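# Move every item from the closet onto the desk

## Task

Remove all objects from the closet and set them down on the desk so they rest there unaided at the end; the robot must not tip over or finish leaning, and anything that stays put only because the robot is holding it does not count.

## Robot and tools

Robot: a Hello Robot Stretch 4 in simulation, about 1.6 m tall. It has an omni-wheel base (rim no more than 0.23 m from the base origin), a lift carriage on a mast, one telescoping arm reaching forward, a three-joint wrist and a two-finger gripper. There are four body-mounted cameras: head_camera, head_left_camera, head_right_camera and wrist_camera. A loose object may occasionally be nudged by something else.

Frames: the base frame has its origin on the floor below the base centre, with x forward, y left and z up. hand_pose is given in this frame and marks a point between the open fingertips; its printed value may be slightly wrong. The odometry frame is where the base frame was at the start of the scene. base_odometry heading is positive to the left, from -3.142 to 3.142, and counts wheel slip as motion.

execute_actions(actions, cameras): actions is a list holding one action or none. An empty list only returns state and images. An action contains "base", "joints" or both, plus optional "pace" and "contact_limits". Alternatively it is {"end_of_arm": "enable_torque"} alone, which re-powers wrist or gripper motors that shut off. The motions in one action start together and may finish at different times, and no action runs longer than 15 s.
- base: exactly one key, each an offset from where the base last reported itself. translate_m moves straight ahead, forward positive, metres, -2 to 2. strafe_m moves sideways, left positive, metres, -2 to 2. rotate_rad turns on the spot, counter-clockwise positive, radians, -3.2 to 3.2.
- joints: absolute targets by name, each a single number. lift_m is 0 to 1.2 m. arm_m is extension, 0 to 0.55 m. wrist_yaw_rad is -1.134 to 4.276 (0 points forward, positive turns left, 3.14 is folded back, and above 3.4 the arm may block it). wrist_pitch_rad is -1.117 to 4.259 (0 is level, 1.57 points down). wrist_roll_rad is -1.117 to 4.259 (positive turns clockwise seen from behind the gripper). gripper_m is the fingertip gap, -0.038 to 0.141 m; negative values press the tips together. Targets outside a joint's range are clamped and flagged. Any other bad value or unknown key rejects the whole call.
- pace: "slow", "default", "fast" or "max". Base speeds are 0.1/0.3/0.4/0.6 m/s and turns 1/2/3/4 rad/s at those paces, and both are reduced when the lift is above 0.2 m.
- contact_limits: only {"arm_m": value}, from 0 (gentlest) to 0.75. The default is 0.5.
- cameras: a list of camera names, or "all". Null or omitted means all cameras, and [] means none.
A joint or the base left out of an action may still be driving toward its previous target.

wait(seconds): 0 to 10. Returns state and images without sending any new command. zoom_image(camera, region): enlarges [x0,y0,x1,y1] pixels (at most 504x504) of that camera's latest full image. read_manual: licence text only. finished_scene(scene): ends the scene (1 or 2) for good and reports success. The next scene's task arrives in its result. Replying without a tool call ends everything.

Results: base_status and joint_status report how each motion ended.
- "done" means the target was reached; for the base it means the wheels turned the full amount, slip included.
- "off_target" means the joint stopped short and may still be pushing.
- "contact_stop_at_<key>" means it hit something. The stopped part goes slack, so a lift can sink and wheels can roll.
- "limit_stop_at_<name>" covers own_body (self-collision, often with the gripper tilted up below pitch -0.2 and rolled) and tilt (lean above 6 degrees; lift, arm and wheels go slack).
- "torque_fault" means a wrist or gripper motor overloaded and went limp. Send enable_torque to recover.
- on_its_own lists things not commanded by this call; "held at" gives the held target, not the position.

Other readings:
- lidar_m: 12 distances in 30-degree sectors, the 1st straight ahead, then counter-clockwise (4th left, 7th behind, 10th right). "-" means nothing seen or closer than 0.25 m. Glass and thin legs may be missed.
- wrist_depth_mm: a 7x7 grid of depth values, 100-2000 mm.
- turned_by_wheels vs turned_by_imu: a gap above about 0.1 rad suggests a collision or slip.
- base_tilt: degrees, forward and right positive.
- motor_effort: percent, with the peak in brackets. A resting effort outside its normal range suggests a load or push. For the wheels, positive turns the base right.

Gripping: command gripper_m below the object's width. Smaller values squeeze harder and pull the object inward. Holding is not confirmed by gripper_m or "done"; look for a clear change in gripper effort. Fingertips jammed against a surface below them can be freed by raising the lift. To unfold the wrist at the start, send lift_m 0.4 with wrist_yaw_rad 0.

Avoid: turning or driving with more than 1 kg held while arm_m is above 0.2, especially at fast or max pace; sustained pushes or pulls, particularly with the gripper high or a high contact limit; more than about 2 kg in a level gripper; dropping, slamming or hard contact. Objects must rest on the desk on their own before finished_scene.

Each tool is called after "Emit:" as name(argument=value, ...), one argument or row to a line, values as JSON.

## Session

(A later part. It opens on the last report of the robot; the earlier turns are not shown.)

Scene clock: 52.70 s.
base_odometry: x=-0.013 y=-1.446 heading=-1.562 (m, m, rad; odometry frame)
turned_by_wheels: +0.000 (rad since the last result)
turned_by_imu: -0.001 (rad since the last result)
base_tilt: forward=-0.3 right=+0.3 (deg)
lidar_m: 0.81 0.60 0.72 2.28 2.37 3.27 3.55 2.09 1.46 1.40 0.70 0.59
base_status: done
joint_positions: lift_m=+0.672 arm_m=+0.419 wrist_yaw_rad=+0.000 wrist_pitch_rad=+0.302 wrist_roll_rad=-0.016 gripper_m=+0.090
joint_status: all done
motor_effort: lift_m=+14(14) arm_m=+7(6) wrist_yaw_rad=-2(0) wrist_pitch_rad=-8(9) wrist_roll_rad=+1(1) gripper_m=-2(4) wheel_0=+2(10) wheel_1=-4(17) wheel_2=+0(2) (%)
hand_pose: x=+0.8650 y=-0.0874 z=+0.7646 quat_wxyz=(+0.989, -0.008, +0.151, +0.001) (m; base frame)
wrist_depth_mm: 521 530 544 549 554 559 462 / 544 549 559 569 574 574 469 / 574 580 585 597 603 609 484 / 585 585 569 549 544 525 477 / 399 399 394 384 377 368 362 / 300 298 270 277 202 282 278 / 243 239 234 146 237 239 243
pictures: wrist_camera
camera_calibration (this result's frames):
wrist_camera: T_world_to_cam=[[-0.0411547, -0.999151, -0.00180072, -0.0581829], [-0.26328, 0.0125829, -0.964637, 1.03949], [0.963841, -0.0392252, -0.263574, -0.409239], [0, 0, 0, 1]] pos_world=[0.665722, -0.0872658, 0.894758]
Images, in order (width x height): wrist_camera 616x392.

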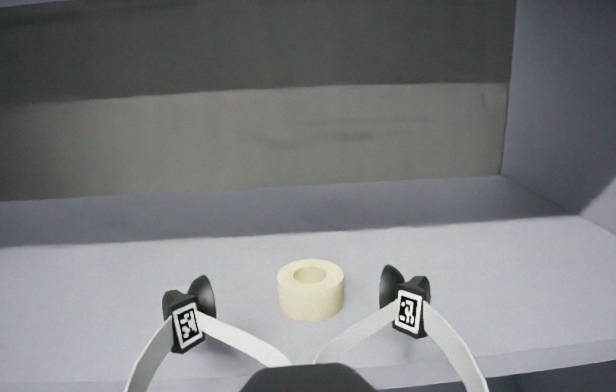

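Emit:
execute_actions(
  actions=[
    {"base":{"strafe_m":-0.008},"joints":{"lift_m":0.66,"arm_m":0.475}},
  ],
  cameras=["wrist_camera"],
)

Emit:
execute_actions(
  actions=[
    {"joints":{"gripper_m":0.0}},
  ],
  cameras=["wrist_camera"],
)

Emit:
execute_actions(
  actions=[
    {"joints":{"lift_m":0.7}},
  ],
  cameras=[],
)

Emit:
execute_actions(
  actions=[
    {"joints":{"arm_m":0.05}},
  ],
)

Scene clock: 54.37 s.
base_odometry: x=-0.021 y=-1.446 heading=-1.562 (m, m, rad; odometry frame)
turned_by_wheels: +0.000 (rad since the last result)
turned_by_imu: +0.000 (rad since the last result)
base_tilt: forward=-0.2 right=+0.2 (deg)
lidar_m: 0.83 0.62 0.75 2.27 2.40 3.27 3.56 2.05 1.47 1.41 0.69 0.57
base_status: done
joint_positions: lift_m=+0.660 arm_m=+0.474 wrist_yaw_rad=+0.000 wrist_pitch_rad=+0.302 wrist_roll_rad=-0.016 gripper_m=+0.090
joint_status: all done
motor_effort: lift_m=+14(14) arm_m=+8(7) wrist_yaw_rad=+0(0) wrist_pitch_rad=-8(8) wrist_roll_rad=+0(1) gripper_m=-3(1) wheel_0=+5(9) wheel_1=-6(13) wheel_2=+0(0) (%)
hand_pose: x=+0.9200 y=-0.0874 z=+0.7526 quat_wxyz=(+0.989, -0.008, +0.151, +0.001) (m; base frame)
wrist_depth_mm: 473 480 492 496 504 508 455 / 496 500 508 517 525 530 462 / 517 525 530 539 544 549 473 / 539 539 525 517 500 488 445 / 375 366 366 357 355 342 336 / 279 278 252 244 202 264 258 / 226 221 217 146 218 211 216
pictures: wrist_camera
camera_calibration (this result's frames):
wrist_camera: T_world_to_cam=[[-0.0412006, -0.999149, -0.00180049, -0.055912], [-0.263282, 0.0125949, -0.964637, 1.04237], [0.963839, -0.0392696, -0.263577, -0.465404], [0, 0, 0, 1]] pos_world=[0.720708, -0.0872692, 0.882741]
Images, in order (width x height): wrist_camera 616x392.

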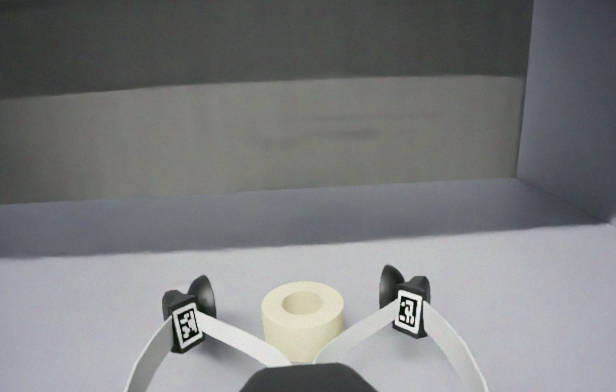

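Scene clock: 56.07 s.
base_odometry: x=-0.021 y=-1.446 heading=-1.562 (m, m, rad; odometry frame)
turned_by_wheels: +0.000 (rad since the last result)
turned_by_imu: +0.000 (rad since the last result)
base_tilt: forward=-0.3 right=+0.2 (deg)
lidar_m: 0.81 0.61 0.74 2.29 2.38 3.28 3.55 2.09 1.48 1.41 0.71 0.58
base_status: not commanded
joint_positions: lift_m=+0.660 arm_m=+0.474 wrist_yaw_rad=+0.000 wrist_pitch_rad=+0.302 wrist_roll_rad=-0.016 gripper_m=+0.000
joint_status: all done
motor_effort: lift_m=+14(14) arm_m=+7(8) wrist_yaw_rad=+0(1) wrist_pitch_rad=-8(9) wrist_roll_rad=+0(1) gripper_m=-17(19) wheel_0=+5(5) wheel_1=-6(6) wheel_2=+0(0) (%)
hand_pose: x=+0.9200 y=-0.0874 z=+0.7526 quat_wxyz=(+0.989, -0.008, +0.151, +0.001) (m; base frame)
wrist_depth_mm: 477 484 492 496 504 512 455 / 496 500 512 517 521 530 462 / 517 530 530 535 549 549 469 / 530 539 530 517 500 488 442 / 373 370 364 359 351 342 334 / 279 278 202 229 190 263 258 / 227 161 211 208 216 204 215
pictures: wrist_camera
camera_calibration (this result's frames):
wrist_camera: T_world_to_cam=[[-0.0412006, -0.999149, -0.00180058, -0.0559119], [-0.263282, 0.012595, -0.964637, 1.04237], [0.963839, -0.0392695, -0.263577, -0.465404], [0, 0, 0, 1]] pos_world=[0.720709, -0.0872692, 0.882741]
Images, in order (width x height): wrist_camera 616x392.

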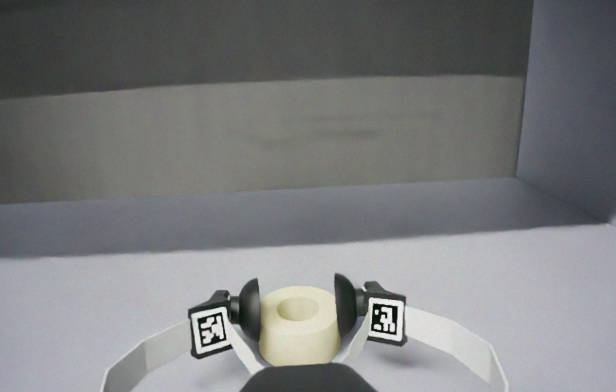

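Scene clock: 57.07 s.
base_odometry: x=-0.021 y=-1.446 heading=-1.562 (m, m, rad; odometry frame)
turned_by_wheels: +0.000 (rad since the last result)
turned_by_imu: +0.000 (rad since the last result)
base_tilt: forward=-0.3 right=+0.3 (deg)
lidar_m: 0.82 0.61 0.75 2.25 2.38 3.24 3.57 2.06 1.49 1.40 0.73 0.59
base_status: not commanded
joint_positions: lift_m=+0.700 arm_m=+0.474 wrist_yaw_rad=+0.000 wrist_pitch_rad=+0.302 wrist_roll_rad=-0.016 gripper_m=+0.000
joint_status: all done
motor_effort: lift_m=+21(21) arm_m=+8(8) wrist_yaw_rad=-1(1) wrist_pitch_rad=-9(9) wrist_roll_rad=+0(0) gripper_m=-17(18) wheel_0=+4(4) wheel_1=-6(6) wheel_2=+0(0) (%)
hand_pose: x=+0.9200 y=-0.0874 z=+0.7920 quat_wxyz=(+0.989, -0.008, +0.151, +0.001) (m; base frame)
wrist_depth_mm: 477 484 496 496 500 504 455 / 496 500 508 517 521 525 462 / 521 525 539 535 549 554 466 / 544 549 559 564 564 569 480 / 462 459 452 445 433 424 418 / 347 347 202 229 190 327 320 / 282 161 236 208 270 253 265
pictures: none
No camera images: the call's "cameras" was empty. Leave "cameras" out to get every camera's image.

Scene clock: 59.40 s.
base_odometry: x=-0.021 y=-1.446 heading=-1.562 (m, m, rad; odometry frame)
turned_by_wheels: +0.000 (rad since the last result)
turned_by_imu: +0.000 (rad since the last result)
base_tilt: forward=-0.3 right=+0.4 (deg)
lidar_m: 0.80 0.61 0.76 2.28 2.39 3.28 3.56 2.08 1.48 1.40 0.70 0.60
base_status: not commanded
joint_positions: lift_m=+0.700 arm_m=+0.051 wrist_yaw_rad=+0.000 wrist_pitch_rad=+0.303 wrist_roll_rad=-0.016 gripper_m=+0.000
joint_status: all done
motor_effort: lift_m=+21(21) arm_m=-7(9) wrist_yaw_rad=-2(2) wrist_pitch_rad=-9(10) wrist_roll_rad=-1(0) gripper_m=-17(17) wheel_0=+5(4) wheel_1=-6(6) wheel_2=+0(0) (%)
hand_pose: x=+0.4976 y=-0.0874 z=+0.7919 quat_wxyz=(+0.989, -0.008, +0.151, +0.001) (m; base frame)
wrist_depth_mm: 615 715 820 854 842 621 462 / 878 904 904 917 931 640 399 / 917 931 931 960 960 647 338 / 699 676 661 640 683 621 343 / 1008 1025 1008 1042 1042 668 347 / 891 866 202 229 190 627 347 / 715 161 442 207 707 402 357
pictures: head_camera, head_left_camera, head_right_camera, wrist_camera
camera_calibration (this result's frames):
wrist_camera: T_world_to_cam=[[-0.04136, -0.999143, -0.00177954, -0.0732256], [-0.263772, 0.0126368, -0.964502, 0.969188], [0.963698, -0.0394225, -0.264068, -0.0474627], [0, 0, 0, 1]] pos_world=[0.298356, -0.0872813, 0.92212]
Images, in order (width x height): head_camera 420x560, head_left_camera 420x672, head_right_camera 420x672, wrist_camera 616x392.

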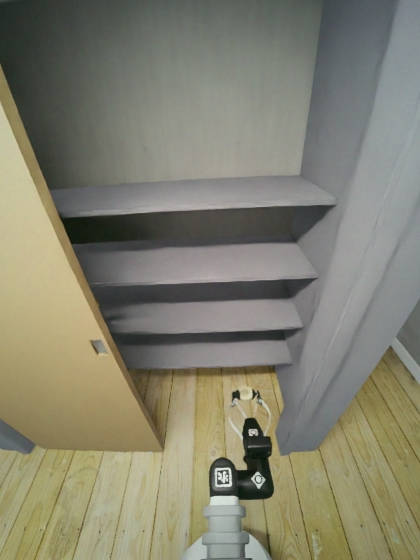

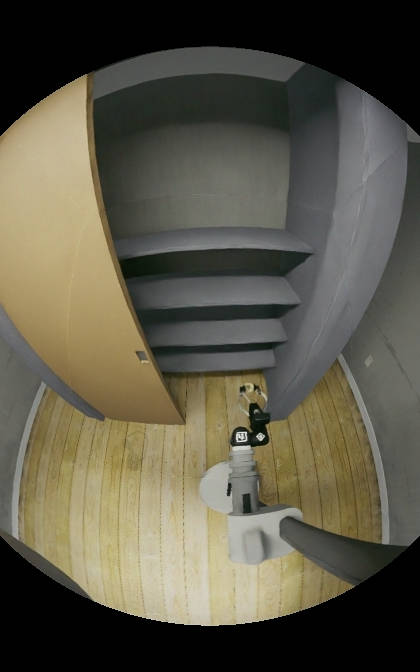

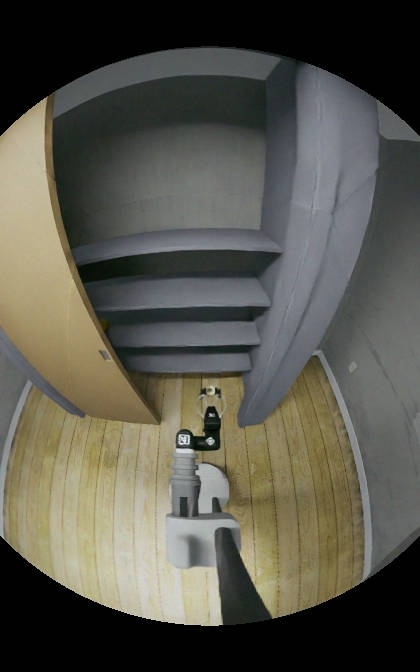

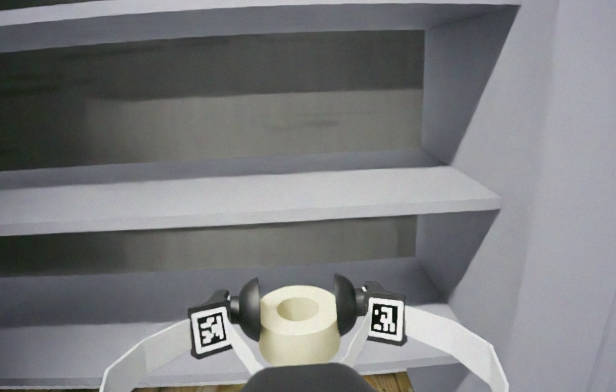

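Emit:
execute_actions(
  actions=[
    {"base":{"translate_m":-0.5},"joints":{"lift_m":0.9}},
  ],
  cameras=[],
)

Emit:
execute_actions(
  actions=[
    {"base":{"rotate_rad":3.1}},
  ],
)

Scene clock: 62.97 s.
base_odometry: x=-0.025 y=-0.946 heading=-1.563 (m, m, rad; odometry frame)
turned_by_wheels: -0.001 (rad since the last result)
turned_by_imu: +0.000 (rad since the last result)
base_tilt: forward=-0.3 right=+0.3 (deg)
lidar_m: 1.33 1.08 1.45 2.28 2.39 3.10 2.53 2.04 1.48 1.41 1.45 1.04
base_status: done
joint_positions: lift_m=+0.900 arm_m=+0.051 wrist_yaw_rad=+0.000 wrist_pitch_rad=+0.303 wrist_roll_rad=-0.016 gripper_m=+0.000
joint_status: all done
motor_effort: lift_m=+21(23) arm_m=-7(7) wrist_yaw_rad=+0(0) wrist_pitch_rad=-10(10) wrist_roll_rad=+0(1) gripper_m=-18(19) wheel_0=-4(8) wheel_1=-8(15) wheel_2=+4(14) (%)
hand_pose: x=+0.4976 y=-0.0874 z=+0.9919 quat_wxyz=(+0.989, -0.008, +0.151, +0.001) (m; base frame)
wrist_depth_mm: 854 1308 1308 1336 1118 683 1366 / 691 1366 1366 1366 1042 715 1464 / 723 1430 1430 1430 1205 750 1537 / 750 1336 1308 1308 904 778 1618 / 788 1499 1576 1537 904 831 1708 / 820 1255 202 229 190 878 1756 / 866 161 842 208 891 917 1430
pictures: none
No camera images: the call's "cameras" was empty. Leave "cameras" out to get every camera's image.

Scene clock: 65.87 s.
base_odometry: x=-0.025 y=-0.946 heading=+1.536 (m, m, rad; odometry frame)
turned_by_wheels: +3.099 (rad since the last result)
turned_by_imu: +3.079 (rad since the last result)
base_tilt: forward=-0.3 right=+0.3 (deg)
lidar_m: 2.19 2.11 1.49 1.37 1.41 1.03 1.09 1.06 1.40 2.30 2.37 3.11
base_status: done
joint_positions: lift_m=+0.900 arm_m=+0.051 wrist_yaw_rad=+0.000 wrist_pitch_rad=+0.303 wrist_roll_rad=-0.016 gripper_m=+0.000
joint_status: not commanded
motor_effort: lift_m=+21(21) arm_m=-7(7) wrist_yaw_rad=-1(2) wrist_pitch_rad=-10(9) wrist_roll_rad=+1(1) gripper_m=-19(19) wheel_0=-5(9) wheel_1=-4(10) wheel_2=-5(12) (%)
hand_pose: x=+0.4976 y=-0.0874 z=+0.9919 quat_wxyz=(+0.989, -0.008, +0.151, +0.001) (m; base frame)
wrist_depth_mm: - - - - - - - / - - - - - - - / - - - - - - - / - - - - - - - / - - - - - - - / 1863 1921 202 229 190 1808 1756 / 1537 161 831 208 1464 1366 1430
pictures: head_camera, head_left_camera, head_right_camera, wrist_camera
camera_calibration (this result's frames):
wrist_camera: T_world_to_cam=[[-0.0410396, -0.999156, -0.00178463, -0.0729357], [-0.263776, 0.0125571, -0.964502, 1.1621], [0.963711, -0.0391121, -0.264068, 0.00536081], [0, 0, 0, 1]] pos_world=[0.298375, -0.0872571, 1.12213]
Images, in order (width x height): head_camera 420x560, head_left_camera 420x672, head_right_camera 420x672, wrist_camera 616x392.

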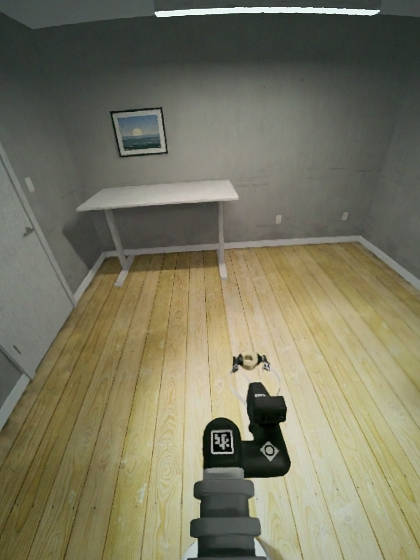

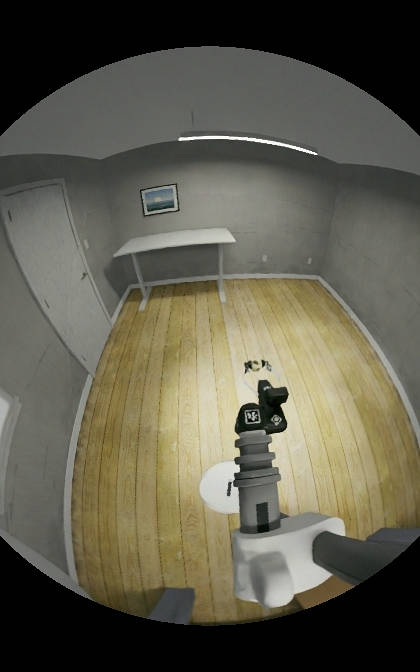

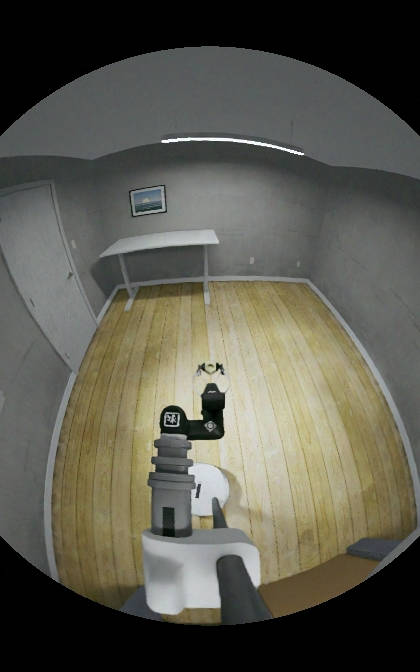

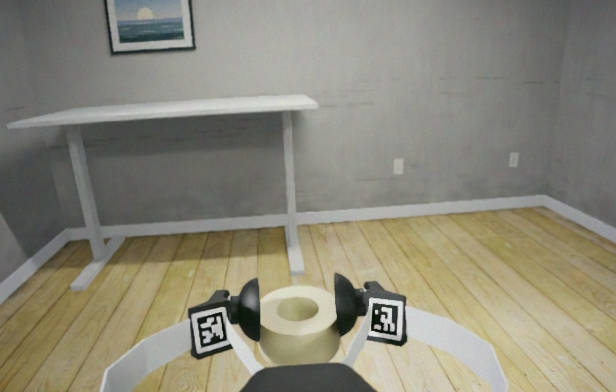

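Emit:
execute_actions(
  actions=[
    {"base":{"strafe_m":0.5},"joints":{"lift_m":1.0},"pace":"fast"},
  ],
  cameras=[],
)

Emit:
execute_actions(
  actions=[
    {"base":{"translate_m":1.3},"pace":"fast"},
  ],
  cameras=["wrist_camera","head_camera"],
)

Scene clock: 74.47 s.
base_odometry: x=-0.524 y=-0.929 heading=+1.536 (m, m, rad; odometry frame)
turned_by_wheels: +0.000 (rad since the last result)
turned_by_imu: -0.001 (rad since the last result)
base_tilt: forward=-0.3 right=+0.3 (deg)
lidar_m: 2.16 1.38 0.94 0.86 0.90 1.28 1.01 1.35 1.43 2.81 2.88 2.26
base_status: done
joint_positions: lift_m=+1.000 arm_m=+0.051 wrist_yaw_rad=+0.000 wrist_pitch_rad=+0.303 wrist_roll_rad=-0.016 gripper_m=+0.000
joint_status: all done
motor_effort: lift_m=+21(23) arm_m=-7(7) wrist_yaw_rad=+0(2) wrist_pitch_rad=-9(10) wrist_roll_rad=+1(1) gripper_m=-19(20) wheel_0=-2(14) wheel_1=+3(14) wheel_2=+0(4) (%)
hand_pose: x=+0.4976 y=-0.0874 z=+1.0920 quat_wxyz=(+0.989, -0.008, +0.151, +0.001) (m; base frame)
wrist_depth_mm: 1863 - - - - - - / 1808 - - - - - - / 1808 - - - - - - / 1808 - - - - - - / 1708 - - - - - - / 1618 - 202 229 190 1983 1921 / 1576 161 904 208 1618 1537 1576
pictures: none
No camera images: the call's "cameras" was empty. Leave "cameras" out to get every camera's image.

Scene clock: 79.57 s.
base_odometry: x=-0.480 y=+0.370 heading=+1.537 (m, m, rad; odometry frame)
turned_by_wheels: +0.000 (rad since the last result)
turned_by_imu: -0.004 (rad since the last result)
base_tilt: forward=-0.3 right=+0.3 (deg)
lidar_m: 0.86 0.89 1.01 0.95 0.98 1.33 2.30 2.49 2.90 2.75 2.51 0.93
base_status: done
joint_positions: lift_m=+1.000 arm_m=+0.051 wrist_yaw_rad=+0.000 wrist_pitch_rad=+0.303 wrist_roll_rad=-0.016 gripper_m=+0.000
joint_status: not commanded
motor_effort: lift_m=+21(21) arm_m=-7(7) wrist_yaw_rad=-1(1) wrist_pitch_rad=-9(9) wrist_roll_rad=+1(1) gripper_m=-18(18) wheel_0=+5(8) wheel_1=+7(12) wheel_2=-5(15) (%)
hand_pose: x=+0.4976 y=-0.0874 z=+1.0920 quat_wxyz=(+0.989, -0.008, +0.151, +0.001) (m; base frame)
wrist_depth_mm: 1205 1229 1255 1308 1308 1336 1366 / 1255 1255 1281 1336 1366 1397 1464 / 1281 1308 1336 1366 1397 1464 1537 / 917 891 854 831 820 798 778 / 647 691 691 1537 1537 1618 1661 / 1430 1537 202 229 190 1756 1708 / 1138 161 904 208 1576 1229 1618
pictures: head_camera, wrist_camera
camera_calibration (this result's frames):
wrist_camera: T_world_to_cam=[[-0.0411692, -0.999151, -0.0017876, -0.0727259], [-0.263707, 0.0125915, -0.964521, 1.25859], [0.963724, -0.0392371, -0.264001, 0.0317198], [0, 0, 0, 1]] pos_world=[0.298335, -0.087267, 1.22218]
Images, in order (width x height): head_camera 420x560, wrist_camera 616x392.

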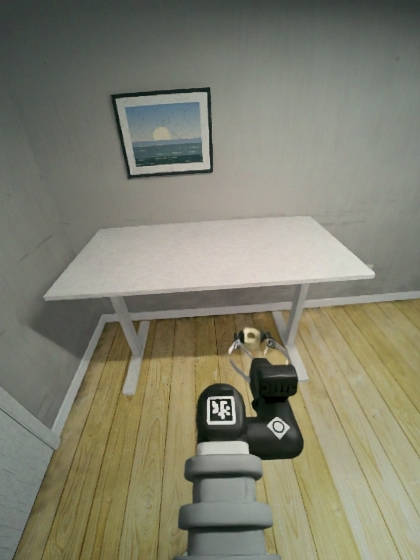

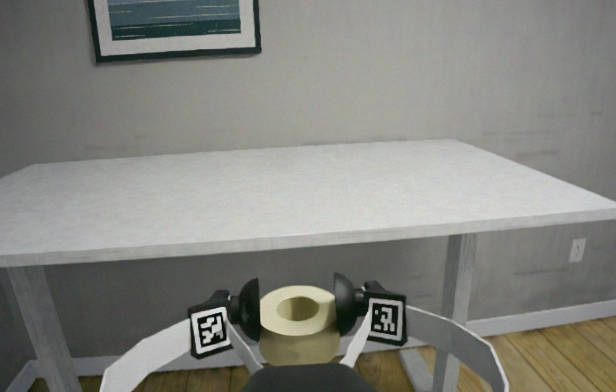

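Emit:
execute_actions(
  actions=[
    {"base":{"translate_m":0.3},"joints":{"arm_m":0.3,"lift_m":1.0}},
  ],
  cameras=["wrist_camera","head_camera"],
)

Emit:
execute_actions(
  actions=[
    {"joints":{"lift_m":0.86},"pace":"slow"},
  ],
  cameras=["wrist_camera","head_camera"],
)

Scene clock: 82.77 s.
base_odometry: x=-0.469 y=+0.669 heading=+1.537 (m, m, rad; odometry frame)
turned_by_wheels: +0.000 (rad since the last result)
turned_by_imu: -0.001 (rad since the last result)
base_tilt: forward=-0.2 right=+0.3 (deg)
lidar_m: 0.56 0.59 0.79 0.94 1.01 1.36 2.66 2.79 2.90 2.75 0.89 0.63
base_status: done
joint_positions: lift_m=+1.000 arm_m=+0.299 wrist_yaw_rad=+0.000 wrist_pitch_rad=+0.303 wrist_roll_rad=-0.016 gripper_m=+0.000
joint_status: all done
motor_effort: lift_m=+21(20) arm_m=+7(7) wrist_yaw_rad=-2(0) wrist_pitch_rad=-8(10) wrist_roll_rad=+0(1) gripper_m=-18(18) wheel_0=+4(8) wheel_1=+5(12) wheel_2=-5(14) (%)
hand_pose: x=+0.7450 y=-0.0874 z=+1.0920 quat_wxyz=(+0.989, -0.008, +0.151, +0.001) (m; base frame)
wrist_depth_mm: 715 723 750 778 809 820 842 / 750 768 788 820 831 854 878 / 798 798 831 854 866 904 931 / 820 842 842 842 820 778 778 / 597 603 591 580 569 554 544 / 452 455 202 229 190 427 418 / 366 161 276 207 351 330 347
pictures: head_camera, wrist_camera
camera_calibration (this result's frames):
wrist_camera: T_world_to_cam=[[-0.0410718, -0.999155, -0.0017965, -0.0625743], [-0.263495, 0.0125657, -0.964579, 1.32381], [0.963786, -0.0391436, -0.263788, -0.207024], [0, 0, 0, 1]] pos_world=[0.545773, -0.0872596, 1.22219]
Images, in order (width x height): head_camera 420x560, wrist_camera 616x392.

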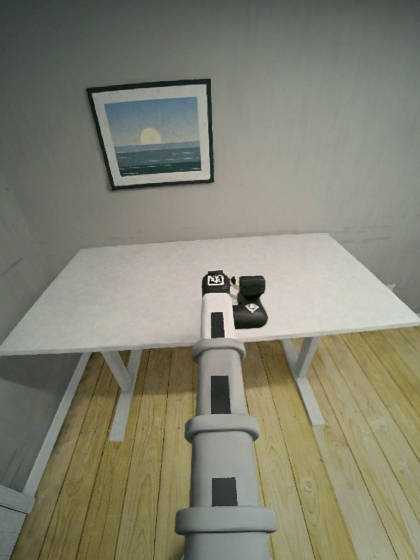

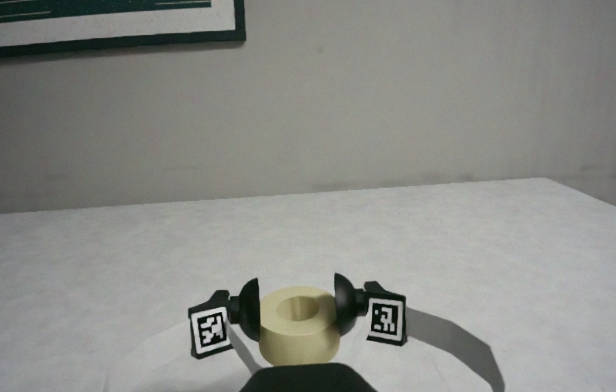

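Scene clock: 84.73 s.
base_odometry: x=-0.469 y=+0.669 heading=+1.537 (m, m, rad; odometry frame)
turned_by_wheels: +0.000 (rad since the last result)
turned_by_imu: +0.000 (rad since the last result)
base_tilt: forward=-0.3 right=+0.3 (deg)
lidar_m: 0.56 0.60 0.80 0.94 1.01 1.35 2.64 2.75 2.92 2.75 0.88 0.62
base_status: not commanded
joint_positions: lift_m=+0.861 arm_m=+0.299 wrist_yaw_rad=-0.002 wrist_pitch_rad=+0.278 wrist_roll_rad=-0.016 gripper_m=+0.000
joint_status: all done
on_its_own: wrist_pitch_rad is at rest, and its effort (+62) is outside its rest range (-23 to +23)
motor_effort: lift_m=+5(19) arm_m=+7(7) wrist_yaw_rad=+5(5) wrist_pitch_rad=+62(63) wrist_roll_rad=+0(0) gripper_m=-15(19) wheel_0=+3(3) wheel_1=+6(6) wheel_2=-5(5) (%)
hand_pose: x=+0.7469 y=-0.0880 z=+0.9601 quat_wxyz=(+0.990, -0.008, +0.138, +0.000) (m; base frame)
wrist_depth_mm: 732 750 768 788 809 820 854 / 768 768 798 820 842 866 878 / 778 798 820 831 866 878 904 / 535 517 500 484 466 462 449 / 336 332 327 322 317 307 301 / 245 245 202 204 186 231 226 / 196 162 185 195 187 174 187
pictures: head_camera, wrist_camera
camera_calibration (this result's frames):
wrist_camera: T_world_to_cam=[[-0.0434491, -0.999052, -0.00281835, -0.060645], [-0.239558, 0.0131571, -0.970793, 1.18521], [0.969909, -0.0415049, -0.239903, -0.271321], [0, 0, 0, 1]] pos_world=[0.544448, -0.0874426, 1.08533]
Images, in order (width x height): head_camera 420x560, wrist_camera 616x392.

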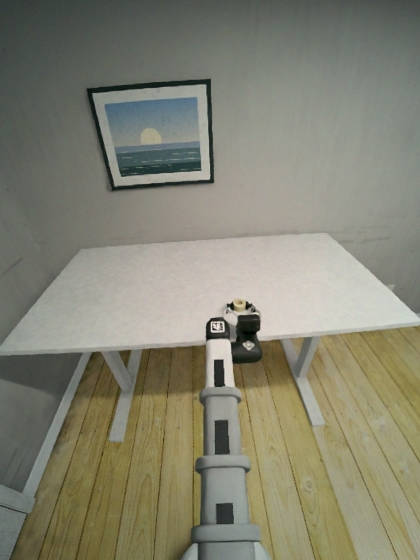

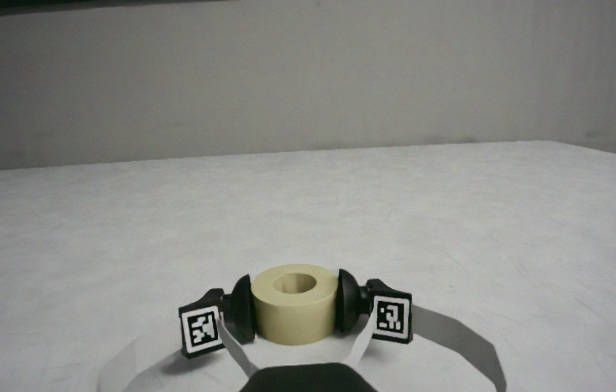

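Pressed a bit far; releasing. Placement lift is about 0.885.

Emit:
execute_actions(
  actions=[
    {"joints":{"lift_m":0.885,"gripper_m":0.09}},
  ],
  cameras=[],
)

Emit:
execute_actions(
  actions=[
    {"joints":{"lift_m":0.95,"arm_m":0.02}},
  ],
  cameras=["head_camera"],
)

Emit:
execute_actions(
  actions=[
    {"base":{"translate_m":-0.4}},
  ],
  cameras=[],
)

Emit:
execute_actions(
  actions=[
    {"base":{"rotate_rad":-3.06},"joints":{"lift_m":0.7,"wrist_pitch_rad":0}},
  ],
)

Scene clock: 87.00 s.
base_odometry: x=-0.469 y=+0.669 heading=+1.537 (m, m, rad; odometry frame)
turned_by_wheels: +0.000 (rad since the last result)
turned_by_imu: +0.000 (rad since the last result)
base_tilt: forward=-0.3 right=+0.3 (deg)
lidar_m: 0.56 0.60 0.82 0.94 1.00 1.37 2.66 2.78 2.88 2.76 0.89 0.61
base_status: not commanded
joint_positions: lift_m=+0.885 arm_m=+0.299 wrist_yaw_rad=+0.000 wrist_pitch_rad=+0.302 wrist_roll_rad=-0.016 gripper_m=+0.090
joint_status: all done
motor_effort: lift_m=+21(22) arm_m=+7(7) wrist_yaw_rad=+0(6) wrist_pitch_rad=-8(62) wrist_roll_rad=+0(1) gripper_m=+0(16) wheel_0=+4(3) wheel_1=+6(6) wheel_2=-6(5) (%)
hand_pose: x=+0.7451 y=-0.0874 z=+0.9771 quat_wxyz=(+0.989, -0.008, +0.150, +0.001) (m; base frame)
wrist_depth_mm: 732 750 759 788 798 820 842 / 750 778 788 809 831 866 878 / 778 798 809 831 809 778 759 / 512 500 488 473 459 449 436 / 340 338 334 325 320 314 307 / 255 255 230 220 200 241 236 / 207 203 199 147 200 193 197
pictures: none
No camera images: the call's "cameras" was empty. Leave "cameras" out to get every camera's image.

Scene clock: 88.97 s.
base_odometry: x=-0.469 y=+0.669 heading=+1.537 (m, m, rad; odometry frame)
turned_by_wheels: +0.000 (rad since the last result)
turned_by_imu: +0.000 (rad since the last result)
base_tilt: forward=-0.3 right=+0.2 (deg)
lidar_m: 0.56 0.59 0.79 0.95 1.02 1.35 2.64 2.79 2.91 2.73 0.88 0.61
base_status: not commanded
joint_positions: lift_m=+0.950 arm_m=+0.021 wrist_yaw_rad=+0.000 wrist_pitch_rad=+0.302 wrist_roll_rad=-0.016 gripper_m=+0.090
joint_status: all done
motor_effort: lift_m=+22(18) arm_m=-8(10) wrist_yaw_rad=+0(2) wrist_pitch_rad=-8(8) wrist_roll_rad=+1(0) gripper_m=-1(2) wheel_0=+3(4) wheel_1=+6(5) wheel_2=-6(5) (%)
hand_pose: x=+0.4676 y=-0.0874 z=+1.0420 quat_wxyz=(+0.989, -0.008, +0.151, +0.001) (m; base frame)
wrist_depth_mm: 960 976 1008 1060 1060 1078 1118 / 991 1025 1042 1078 1098 1138 1160 / 1060 1078 1078 1098 1138 1138 1205 / 732 723 699 691 668 654 627 / 496 488 480 473 466 452 445 / 370 370 373 399 202 854 1397 / 1255 1281 1336 146 1397 904 1464
pictures: head_camera
Images, in order (width x height): head_camera 420x560.

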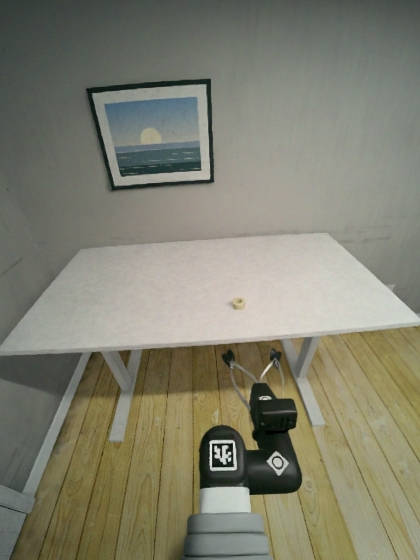

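Scene clock: 91.80 s.
base_odometry: x=-0.483 y=+0.270 heading=+1.537 (m, m, rad; odometry frame)
turned_by_wheels: +0.000 (rad since the last result)
turned_by_imu: +0.000 (rad since the last result)
base_tilt: forward=-0.3 right=+0.3 (deg)
lidar_m: 0.97 0.99 1.01 0.93 1.00 1.32 2.21 2.39 2.90 2.76 2.66 1.02
base_status: done
joint_positions: lift_m=+0.950 arm_m=+0.021 wrist_yaw_rad=+0.000 wrist_pitch_rad=+0.302 wrist_roll_rad=-0.016 gripper_m=+0.090
joint_status: not commanded
motor_effort: lift_m=+21(21) arm_m=-7(7) wrist_yaw_rad=+0(0) wrist_pitch_rad=-9(8) wrist_roll_rad=+0(2) gripper_m=-1(2) wheel_0=-4(10) wheel_1=-6(12) wheel_2=+5(15) (%)
hand_pose: x=+0.4676 y=-0.0874 z=+1.0420 quat_wxyz=(+0.989, -0.008, +0.151, +0.001) (m; base frame)
wrist_depth_mm: 1308 1308 1366 1397 1397 1464 1499 / 1366 1366 1397 1430 1537 1537 1576 / 1366 1366 1281 1205 1182 1138 1618 / 809 809 854 1618 1618 1661 1756 / 1182 1576 1661 1661 1708 1756 1863 / 1576 1661 1708 1756 202 1808 1808 / 1537 1537 1576 146 1576 1537 1537
pictures: none
No camera images: the call's "cameras" was empty. Leave "cameras" out to get every camera's image.

Scene clock: 94.83 s.
base_odometry: x=-0.483 y=+0.270 heading=-1.522 (m, m, rad; odometry frame)
turned_by_wheels: -3.058 (rad since the last result)
turned_by_imu: -3.039 (rad since the last result)
base_tilt: forward=-0.3 right=+0.2 (deg)
lidar_m: 2.20 2.36 2.83 2.73 2.42 1.01 0.96 1.06 1.00 0.96 1.03 1.39
base_status: done
joint_positions: lift_m=+0.700 arm_m=+0.021 wrist_yaw_rad=+0.000 wrist_pitch_rad=+0.003 wrist_roll_rad=-0.016 gripper_m=+0.090
joint_status: all done
motor_effort: lift_m=+15(22) arm_m=-7(7) wrist_yaw_rad=+0(1) wrist_pitch_rad=-9(12) wrist_roll_rad=+0(1) gripper_m=-1(0) wheel_0=+6(9) wheel_1=+7(10) wheel_2=+6(12) (%)
hand_pose: x=+0.4807 y=-0.0875 z=+0.8776 quat_wxyz=(+1.000, -0.008, +0.001, +0.000) (m; base frame)
wrist_depth_mm: 1983 1983 - - - 1808 1255 / 1921 1921 - - - 1863 1308 / 1921 - - - - 1921 1336 / 1983 - - 1983 - 1921 1336 / 1983 1983 - 1983 - - 1366 / - - - - 202 - 1366 / - - - 146 - 1756 1366
pictures: head_camera, head_left_camera, head_right_camera, wrist_camera
camera_calibration (this result's frames):
wrist_camera: T_world_to_cam=[[-0.0390397, -0.999141, -0.013899, -0.0642651], [0.0330601, 0.0126105, -0.999374, 0.935342], [0.998691, -0.0394747, 0.0325394, -0.285699], [0, 0, 0, 1]] pos_world=[0.251894, -0.0872829, 0.94316]
Images, in order (width x height): head_camera 420x560, head_left_camera 420x672, head_right_camera 420x672, wrist_camera 616x392.

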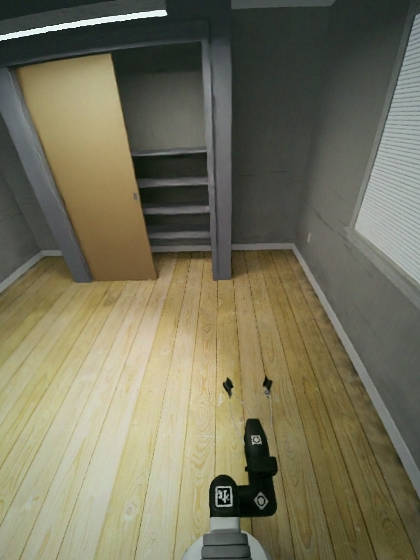

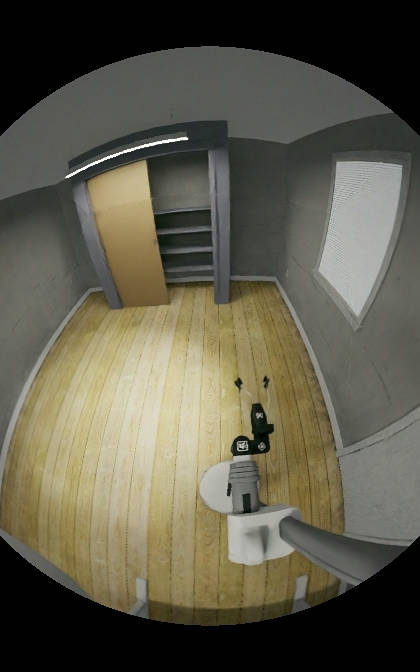

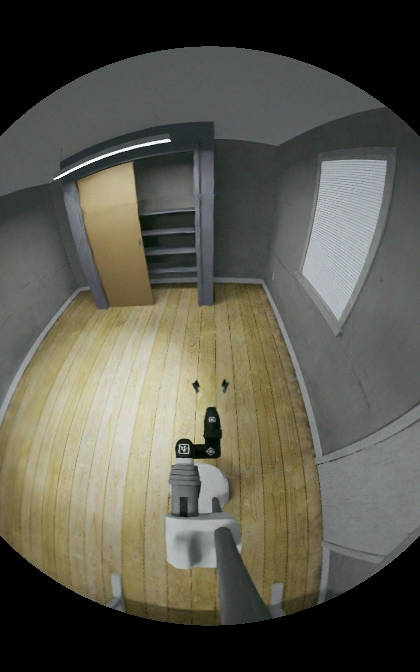

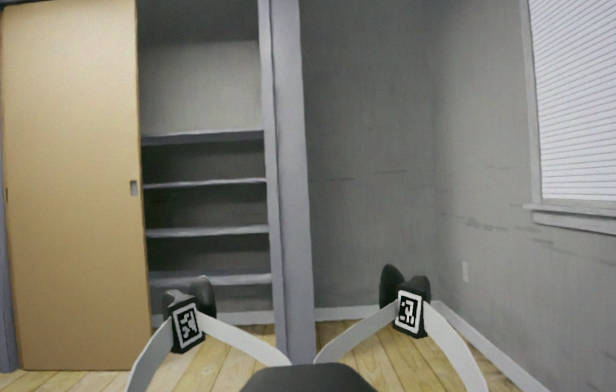

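Emit:
execute_actions(
  actions=[
    {"base":{"translate_m":1.2},"pace":"fast"},
  ],
  cameras=[],
)

Emit:
execute_actions(
  actions=[
    {"base":{"strafe_m":0.55},"pace":"fast"},
  ],
)

Scene clock: 100.77 s.
base_odometry: x=-0.424 y=-0.928 heading=-1.521 (m, m, rad; odometry frame)
turned_by_wheels: +0.001 (rad since the last result)
turned_by_imu: -0.004 (rad since the last result)
base_tilt: forward=-0.3 right=+0.3 (deg)
lidar_m: 1.00 1.27 1.53 2.68 2.86 2.59 2.63 1.42 1.04 0.98 1.04 1.50
base_status: done
joint_positions: lift_m=+0.700 arm_m=+0.021 wrist_yaw_rad=+0.000 wrist_pitch_rad=+0.003 wrist_roll_rad=-0.016 gripper_m=+0.090
joint_status: not commanded
motor_effort: lift_m=+15(15) arm_m=-7(7) wrist_yaw_rad=-2(0) wrist_pitch_rad=-9(9) wrist_roll_rad=+0(2) gripper_m=-1(1) wheel_0=+3(10) wheel_1=+6(10) wheel_2=+0(18) (%)
hand_pose: x=+0.4807 y=-0.0874 z=+0.8776 quat_wxyz=(+1.000, -0.008, +0.001, +0.000) (m; base frame)
wrist_depth_mm: 1464 1499 1499 778 1499 1499 1336 / 1366 1336 1138 778 1537 1537 1366 / 1464 1499 1464 778 1499 1499 1397 / 1499 1499 1160 778 1537 1499 1397 / 1499 1499 1255 788 1537 1576 1430 / 1499 1537 768 778 201 1499 1430 / 1229 1205 1138 146 1537 1499 1430
pictures: none
No camera images: the call's "cameras" was empty. Leave "cameras" out to get every camera's image.

Scene clock: 103.33 s.
base_odometry: x=+0.125 y=-0.901 heading=-1.521 (m, m, rad; odometry frame)
turned_by_wheels: +0.000 (rad since the last result)
turned_by_imu: +0.000 (rad since the last result)
base_tilt: forward=-0.3 right=+0.4 (deg)
lidar_m: 1.08 1.10 1.55 2.14 2.24 3.03 2.50 2.19 1.62 1.55 1.62 1.13
base_status: done
joint_positions: lift_m=+0.700 arm_m=+0.021 wrist_yaw_rad=+0.000 wrist_pitch_rad=+0.003 wrist_roll_rad=-0.016 gripper_m=+0.090
joint_status: not commanded
motor_effort: lift_m=+15(15) arm_m=-7(7) wrist_yaw_rad=-1(0) wrist_pitch_rad=-10(10) wrist_roll_rad=+0(1) gripper_m=-2(1) wheel_0=-2(13) wheel_1=+3(18) wheel_2=+0(0) (%)
hand_pose: x=+0.4807 y=-0.0874 z=+0.8776 quat_wxyz=(+1.000, -0.008, +0.001, +0.000) (m; base frame)
wrist_depth_mm: 809 809 1464 1537 1464 798 798 / 820 820 1430 1336 1366 820 809 / 809 809 1499 1537 1537 820 798 / 809 820 1576 1537 1499 842 809 / 809 820 1430 1537 1464 854 820 / 820 831 1464 1576 201 866 820 / 809 820 1118 146 1229 798 820
pictures: head_camera, head_left_camera, head_right_camera, wrist_camera
camera_calibration (this result's frames):
wrist_camera: T_world_to_cam=[[-0.0388781, -0.999147, -0.0138993, -0.0642968], [0.0330632, 0.0126159, -0.999374, 0.935338], [0.998697, -0.0393133, 0.0325445, -0.285684], [0, 0, 0, 1]] pos_world=[0.251887, -0.0872733, 0.943156]
Images, in order (width x height): head_camera 420x560, head_left_camera 420x672, head_right_camera 420x672, wrist_camera 616x392.

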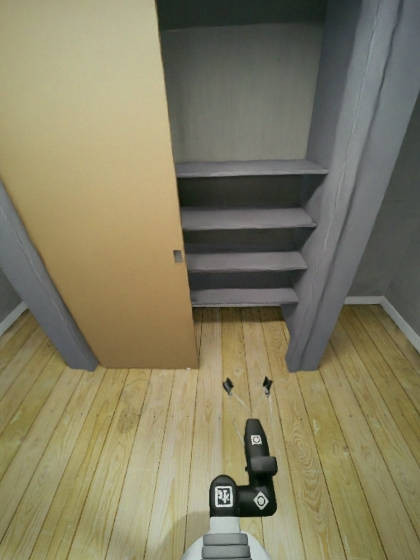

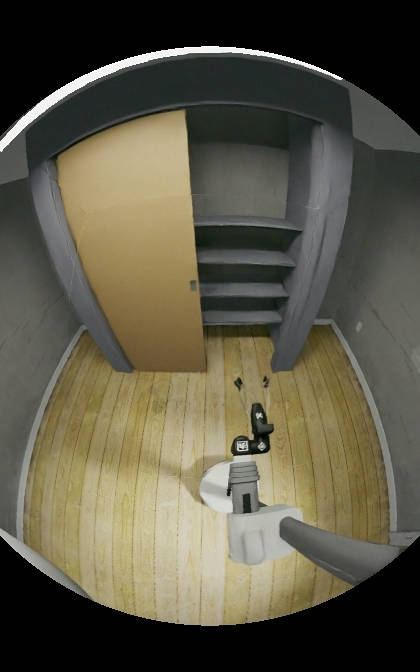

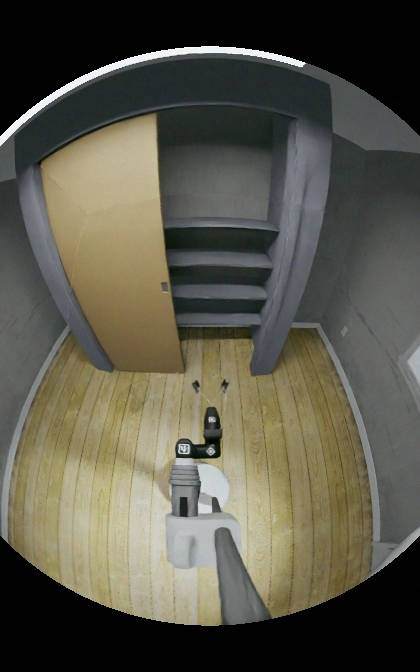

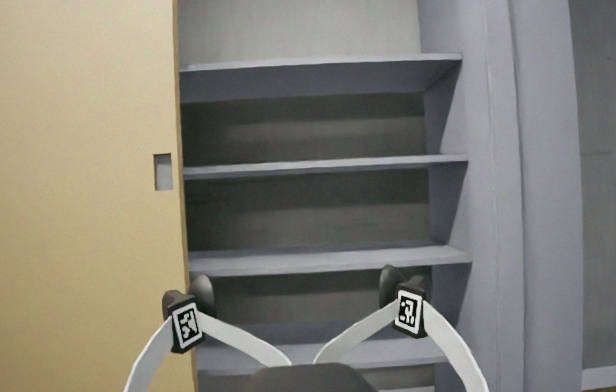

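Emit:
execute_actions(
  actions=[
    {"base":{"translate_m":0.5},"joints":{"gripper_m":0.0}},
  ],
  cameras=[],
)

Emit:
execute_actions(
  actions=[
    {"base":{"strafe_m":-0.08},"joints":{"arm_m":0.45}},
  ],
  cameras=[],
)

Emit:
execute_actions(
  actions=[
    {"joints":{"wrist_yaw_rad":1.1,"wrist_pitch_rad":0.2}},
  ],
  cameras=["wrist_camera","head_camera"],
)

Scene clock: 107.70 s.
base_odometry: x=+0.150 y=-1.400 heading=-1.521 (m, m, rad; odometry frame)
turned_by_wheels: +0.000 (rad since the last result)
turned_by_imu: -0.002 (rad since the last result)
base_tilt: forward=-0.3 right=+0.2 (deg)
lidar_m: 0.60 0.57 0.84 2.10 2.23 3.14 3.47 2.23 1.63 1.58 0.71 0.72
base_status: done
joint_positions: lift_m=+0.700 arm_m=+0.021 wrist_yaw_rad=+0.000 wrist_pitch_rad=+0.003 wrist_roll_rad=-0.016 gripper_m=+0.000
joint_status: all done
motor_effort: lift_m=+15(15) arm_m=-7(7) wrist_yaw_rad=-1(1) wrist_pitch_rad=-10(10) wrist_roll_rad=+1(1) gripper_m=-3(3) wheel_0=+4(7) wheel_1=+6(10) wheel_2=-4(14) (%)
hand_pose: x=+0.4807 y=-0.0874 z=+0.8776 quat_wxyz=(+1.000, -0.008, +0.001, +0.000) (m; base frame)
wrist_depth_mm: 759 831 866 904 917 891 723 / 1025 1008 1025 1042 1042 1042 732 / 1025 1025 1042 976 1042 917 699 / 842 1042 1042 1042 1078 1025 741 / 1025 1025 1042 1025 1025 1025 759 / 640 768 759 203 691 732 715 / 353 1042 176 173 1060 1008 778
pictures: none
No camera images: the call's "cameras" was empty. Leave "cameras" out to get every camera's image.

Scene clock: 110.07 s.
base_odometry: x=+0.070 y=-1.404 heading=-1.521 (m, m, rad; odometry frame)
turned_by_wheels: +0.000 (rad since the last result)
turned_by_imu: -0.001 (rad since the last result)
base_tilt: forward=-0.2 right=+0.3 (deg)
lidar_m: 0.85 0.61 0.80 2.18 2.33 3.26 3.51 2.11 1.54 1.47 0.78 0.67
base_status: done
joint_positions: lift_m=+0.700 arm_m=+0.449 wrist_yaw_rad=+0.000 wrist_pitch_rad=+0.002 wrist_roll_rad=-0.016 gripper_m=+0.000
joint_status: all done
motor_effort: lift_m=+15(15) arm_m=+7(4) wrist_yaw_rad=-2(0) wrist_pitch_rad=-8(10) wrist_roll_rad=+0(0) gripper_m=-5(5) wheel_0=+4(12) wheel_1=-5(13) wheel_2=+0(3) (%)
hand_pose: x=+0.9081 y=-0.0874 z=+0.8778 quat_wxyz=(+1.000, -0.008, +0.001, +0.000) (m; base frame)
wrist_depth_mm: 603 609 603 407 407 407 580 / 204 210 223 234 243 249 253 / 375 415 459 508 549 597 615 / 609 609 615 615 615 615 609 / 609 609 615 609 615 615 621 / 609 609 615 203 609 621 621 / 521 517 176 174 436 469 442
pictures: none
No camera images: the call's "cameras" was empty. Leave "cameras" out to get every camera's image.

Scene clock: 111.27 s.
base_odometry: x=+0.070 y=-1.404 heading=-1.521 (m, m, rad; odometry frame)
turned_by_wheels: +0.000 (rad since the last result)
turned_by_imu: +0.000 (rad since the last result)
base_tilt: forward=-0.2 right=+0.3 (deg)
lidar_m: 0.85 0.62 0.84 2.20 2.30 3.27 3.50 2.10 1.56 1.48 0.77 0.67
base_status: not commanded
joint_positions: lift_m=+0.700 arm_m=+0.449 wrist_yaw_rad=+1.100 wrist_pitch_rad=+0.202 wrist_roll_rad=-0.016 gripper_m=+0.000
joint_status: all done
motor_effort: lift_m=+15(15) arm_m=+7(7) wrist_yaw_rad=-1(4) wrist_pitch_rad=-7(6) wrist_roll_rad=+1(1) gripper_m=-3(4) wheel_0=+4(4) wheel_1=-5(6) wheel_2=+0(0) (%)
hand_pose: x=+0.8258 y=+0.2122 z=+0.8206 quat_wxyz=(+0.848, -0.060, +0.082, +0.521) (m; base frame)
wrist_depth_mm: 759 946 1042 392 399 410 442 / 654 976 991 1025 788 627 525 / 564 991 1098 1182 842 634 539 / 488 1025 1008 976 831 661 554 / 421 1042 1118 585 569 554 535 / 364 1060 1118 204 407 397 384 / 320 1042 176 174 301 315 312
pictures: head_camera, wrist_camera
camera_calibration (this result's frames):
wrist_camera: T_world_to_cam=[[0.871757, -0.489903, -0.00593046, -0.618923], [-0.0862722, -0.141579, -0.98616, 0.983541], [0.482283, 0.860204, -0.165688, -0.218435], [0, 0, 0, 1]] pos_world=[0.72975, 0.0239355, 0.930067]
Images, in order (width x height): head_camera 420x560, wrist_camera 616x392.

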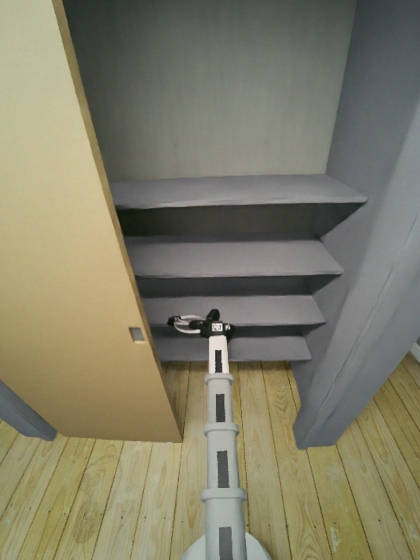

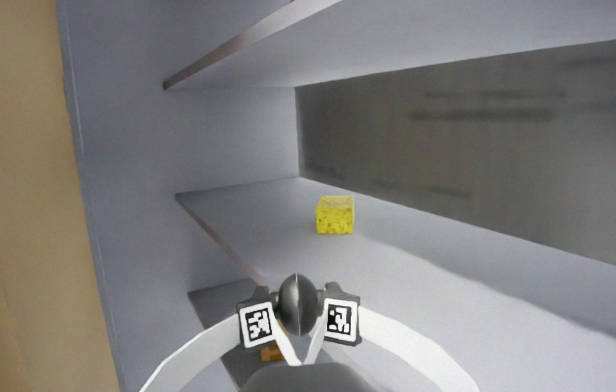

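Emit:
execute_actions(
  actions=[
    {"base":{"strafe_m":-0.14},"joints":{"wrist_pitch_rad":0}},
  ],
  cameras=[],
)

Emit:
execute_actions(
  actions=[
    {"joints":{"arm_m":0.37,"wrist_yaw_rad":1.57,"gripper_m":0.14}},
  ],
  cameras=["wrist_camera","head_camera"],
)

Scene clock: 115.20 s.
base_odometry: x=-0.069 y=-1.411 heading=-1.521 (m, m, rad; odometry frame)
turned_by_wheels: +0.000 (rad since the last result)
turned_by_imu: -0.001 (rad since the last result)
base_tilt: forward=-0.3 right=+0.3 (deg)
lidar_m: 0.86 0.66 0.84 2.33 2.45 3.44 3.46 1.95 1.41 1.36 1.44 0.60
base_status: done
joint_positions: lift_m=+0.700 arm_m=+0.449 wrist_yaw_rad=+1.100 wrist_pitch_rad=+0.003 wrist_roll_rad=-0.016 gripper_m=+0.000
joint_status: all done
motor_effort: lift_m=+15(15) arm_m=+7(7) wrist_yaw_rad=+1(0) wrist_pitch_rad=-10(13) wrist_roll_rad=-1(0) gripper_m=-4(5) wheel_0=+1(12) wheel_1=-5(12) wheel_2=+0(0) (%)
hand_pose: x=+0.8284 y=+0.2174 z=+0.8776 quat_wxyz=(+0.853, -0.008, -0.003, +0.523) (m; base frame)
wrist_depth_mm: 574 1160 891 904 809 184 - / 574 1138 1229 1098 270 250 254 / 559 1138 1205 500 554 580 512 / 525 1138 1255 1205 866 654 544 / 484 1138 1255 1160 854 661 539 / 445 1138 842 202 683 615 544 / 407 1118 176 173 436 462 449
pictures: none
No camera images: the call's "cameras" was empty. Leave "cameras" out to get every camera's image.

Scene clock: 117.57 s.
base_odometry: x=-0.069 y=-1.411 heading=-1.521 (m, m, rad; odometry frame)
turned_by_wheels: +0.000 (rad since the last result)
turned_by_imu: +0.000 (rad since the last result)
base_tilt: forward=-0.2 right=+0.3 (deg)
lidar_m: 0.85 0.68 0.82 2.35 2.48 3.45 3.50 1.94 1.42 1.36 1.44 0.57
base_status: not commanded
joint_positions: lift_m=+0.700 arm_m=+0.371 wrist_yaw_rad=+1.570 wrist_pitch_rad=+0.003 wrist_roll_rad=-0.016 gripper_m=+0.140
joint_status: all done
motor_effort: lift_m=+15(15) arm_m=-7(6) wrist_yaw_rad=+0(5) wrist_pitch_rad=-10(10) wrist_roll_rad=+1(1) gripper_m=+0(3) wheel_0=+2(1) wheel_1=-4(5) wheel_2=+0(0) (%)
hand_pose: x=+0.6299 y=+0.2884 z=+0.8776 quat_wxyz=(+0.707, -0.007, -0.005, +0.707) (m; base frame)
wrist_depth_mm: - - - 364 1138 931 904 / - - - 364 1229 1229 891 / - - - 368 1229 798 647 / - - - 370 1229 1229 946 / - - - 368 1229 1160 917 / - 209 - 368 1229 564 621 / - - - 147 1229 991 449
pictures: head_camera, wrist_camera
camera_calibration (this result's frames):
wrist_camera: T_world_to_cam=[[0.99911, -0.0398242, -0.0138981, -0.613499], [-0.0125854, 0.0330257, -0.999375, 0.948518], [0.0402583, 0.998661, 0.0324951, -0.115523], [0, 0, 0, 1]] pos_world=[0.629541, 0.0596105, 0.943153]
Images, in order (width x height): head_camera 420x560, wrist_camera 616x392.

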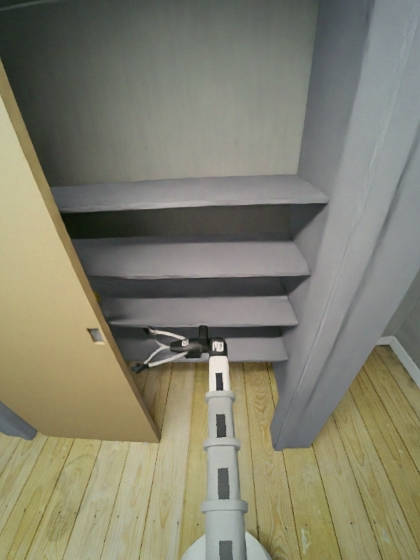

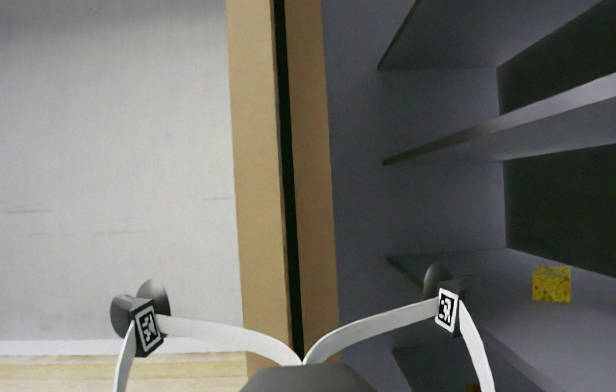

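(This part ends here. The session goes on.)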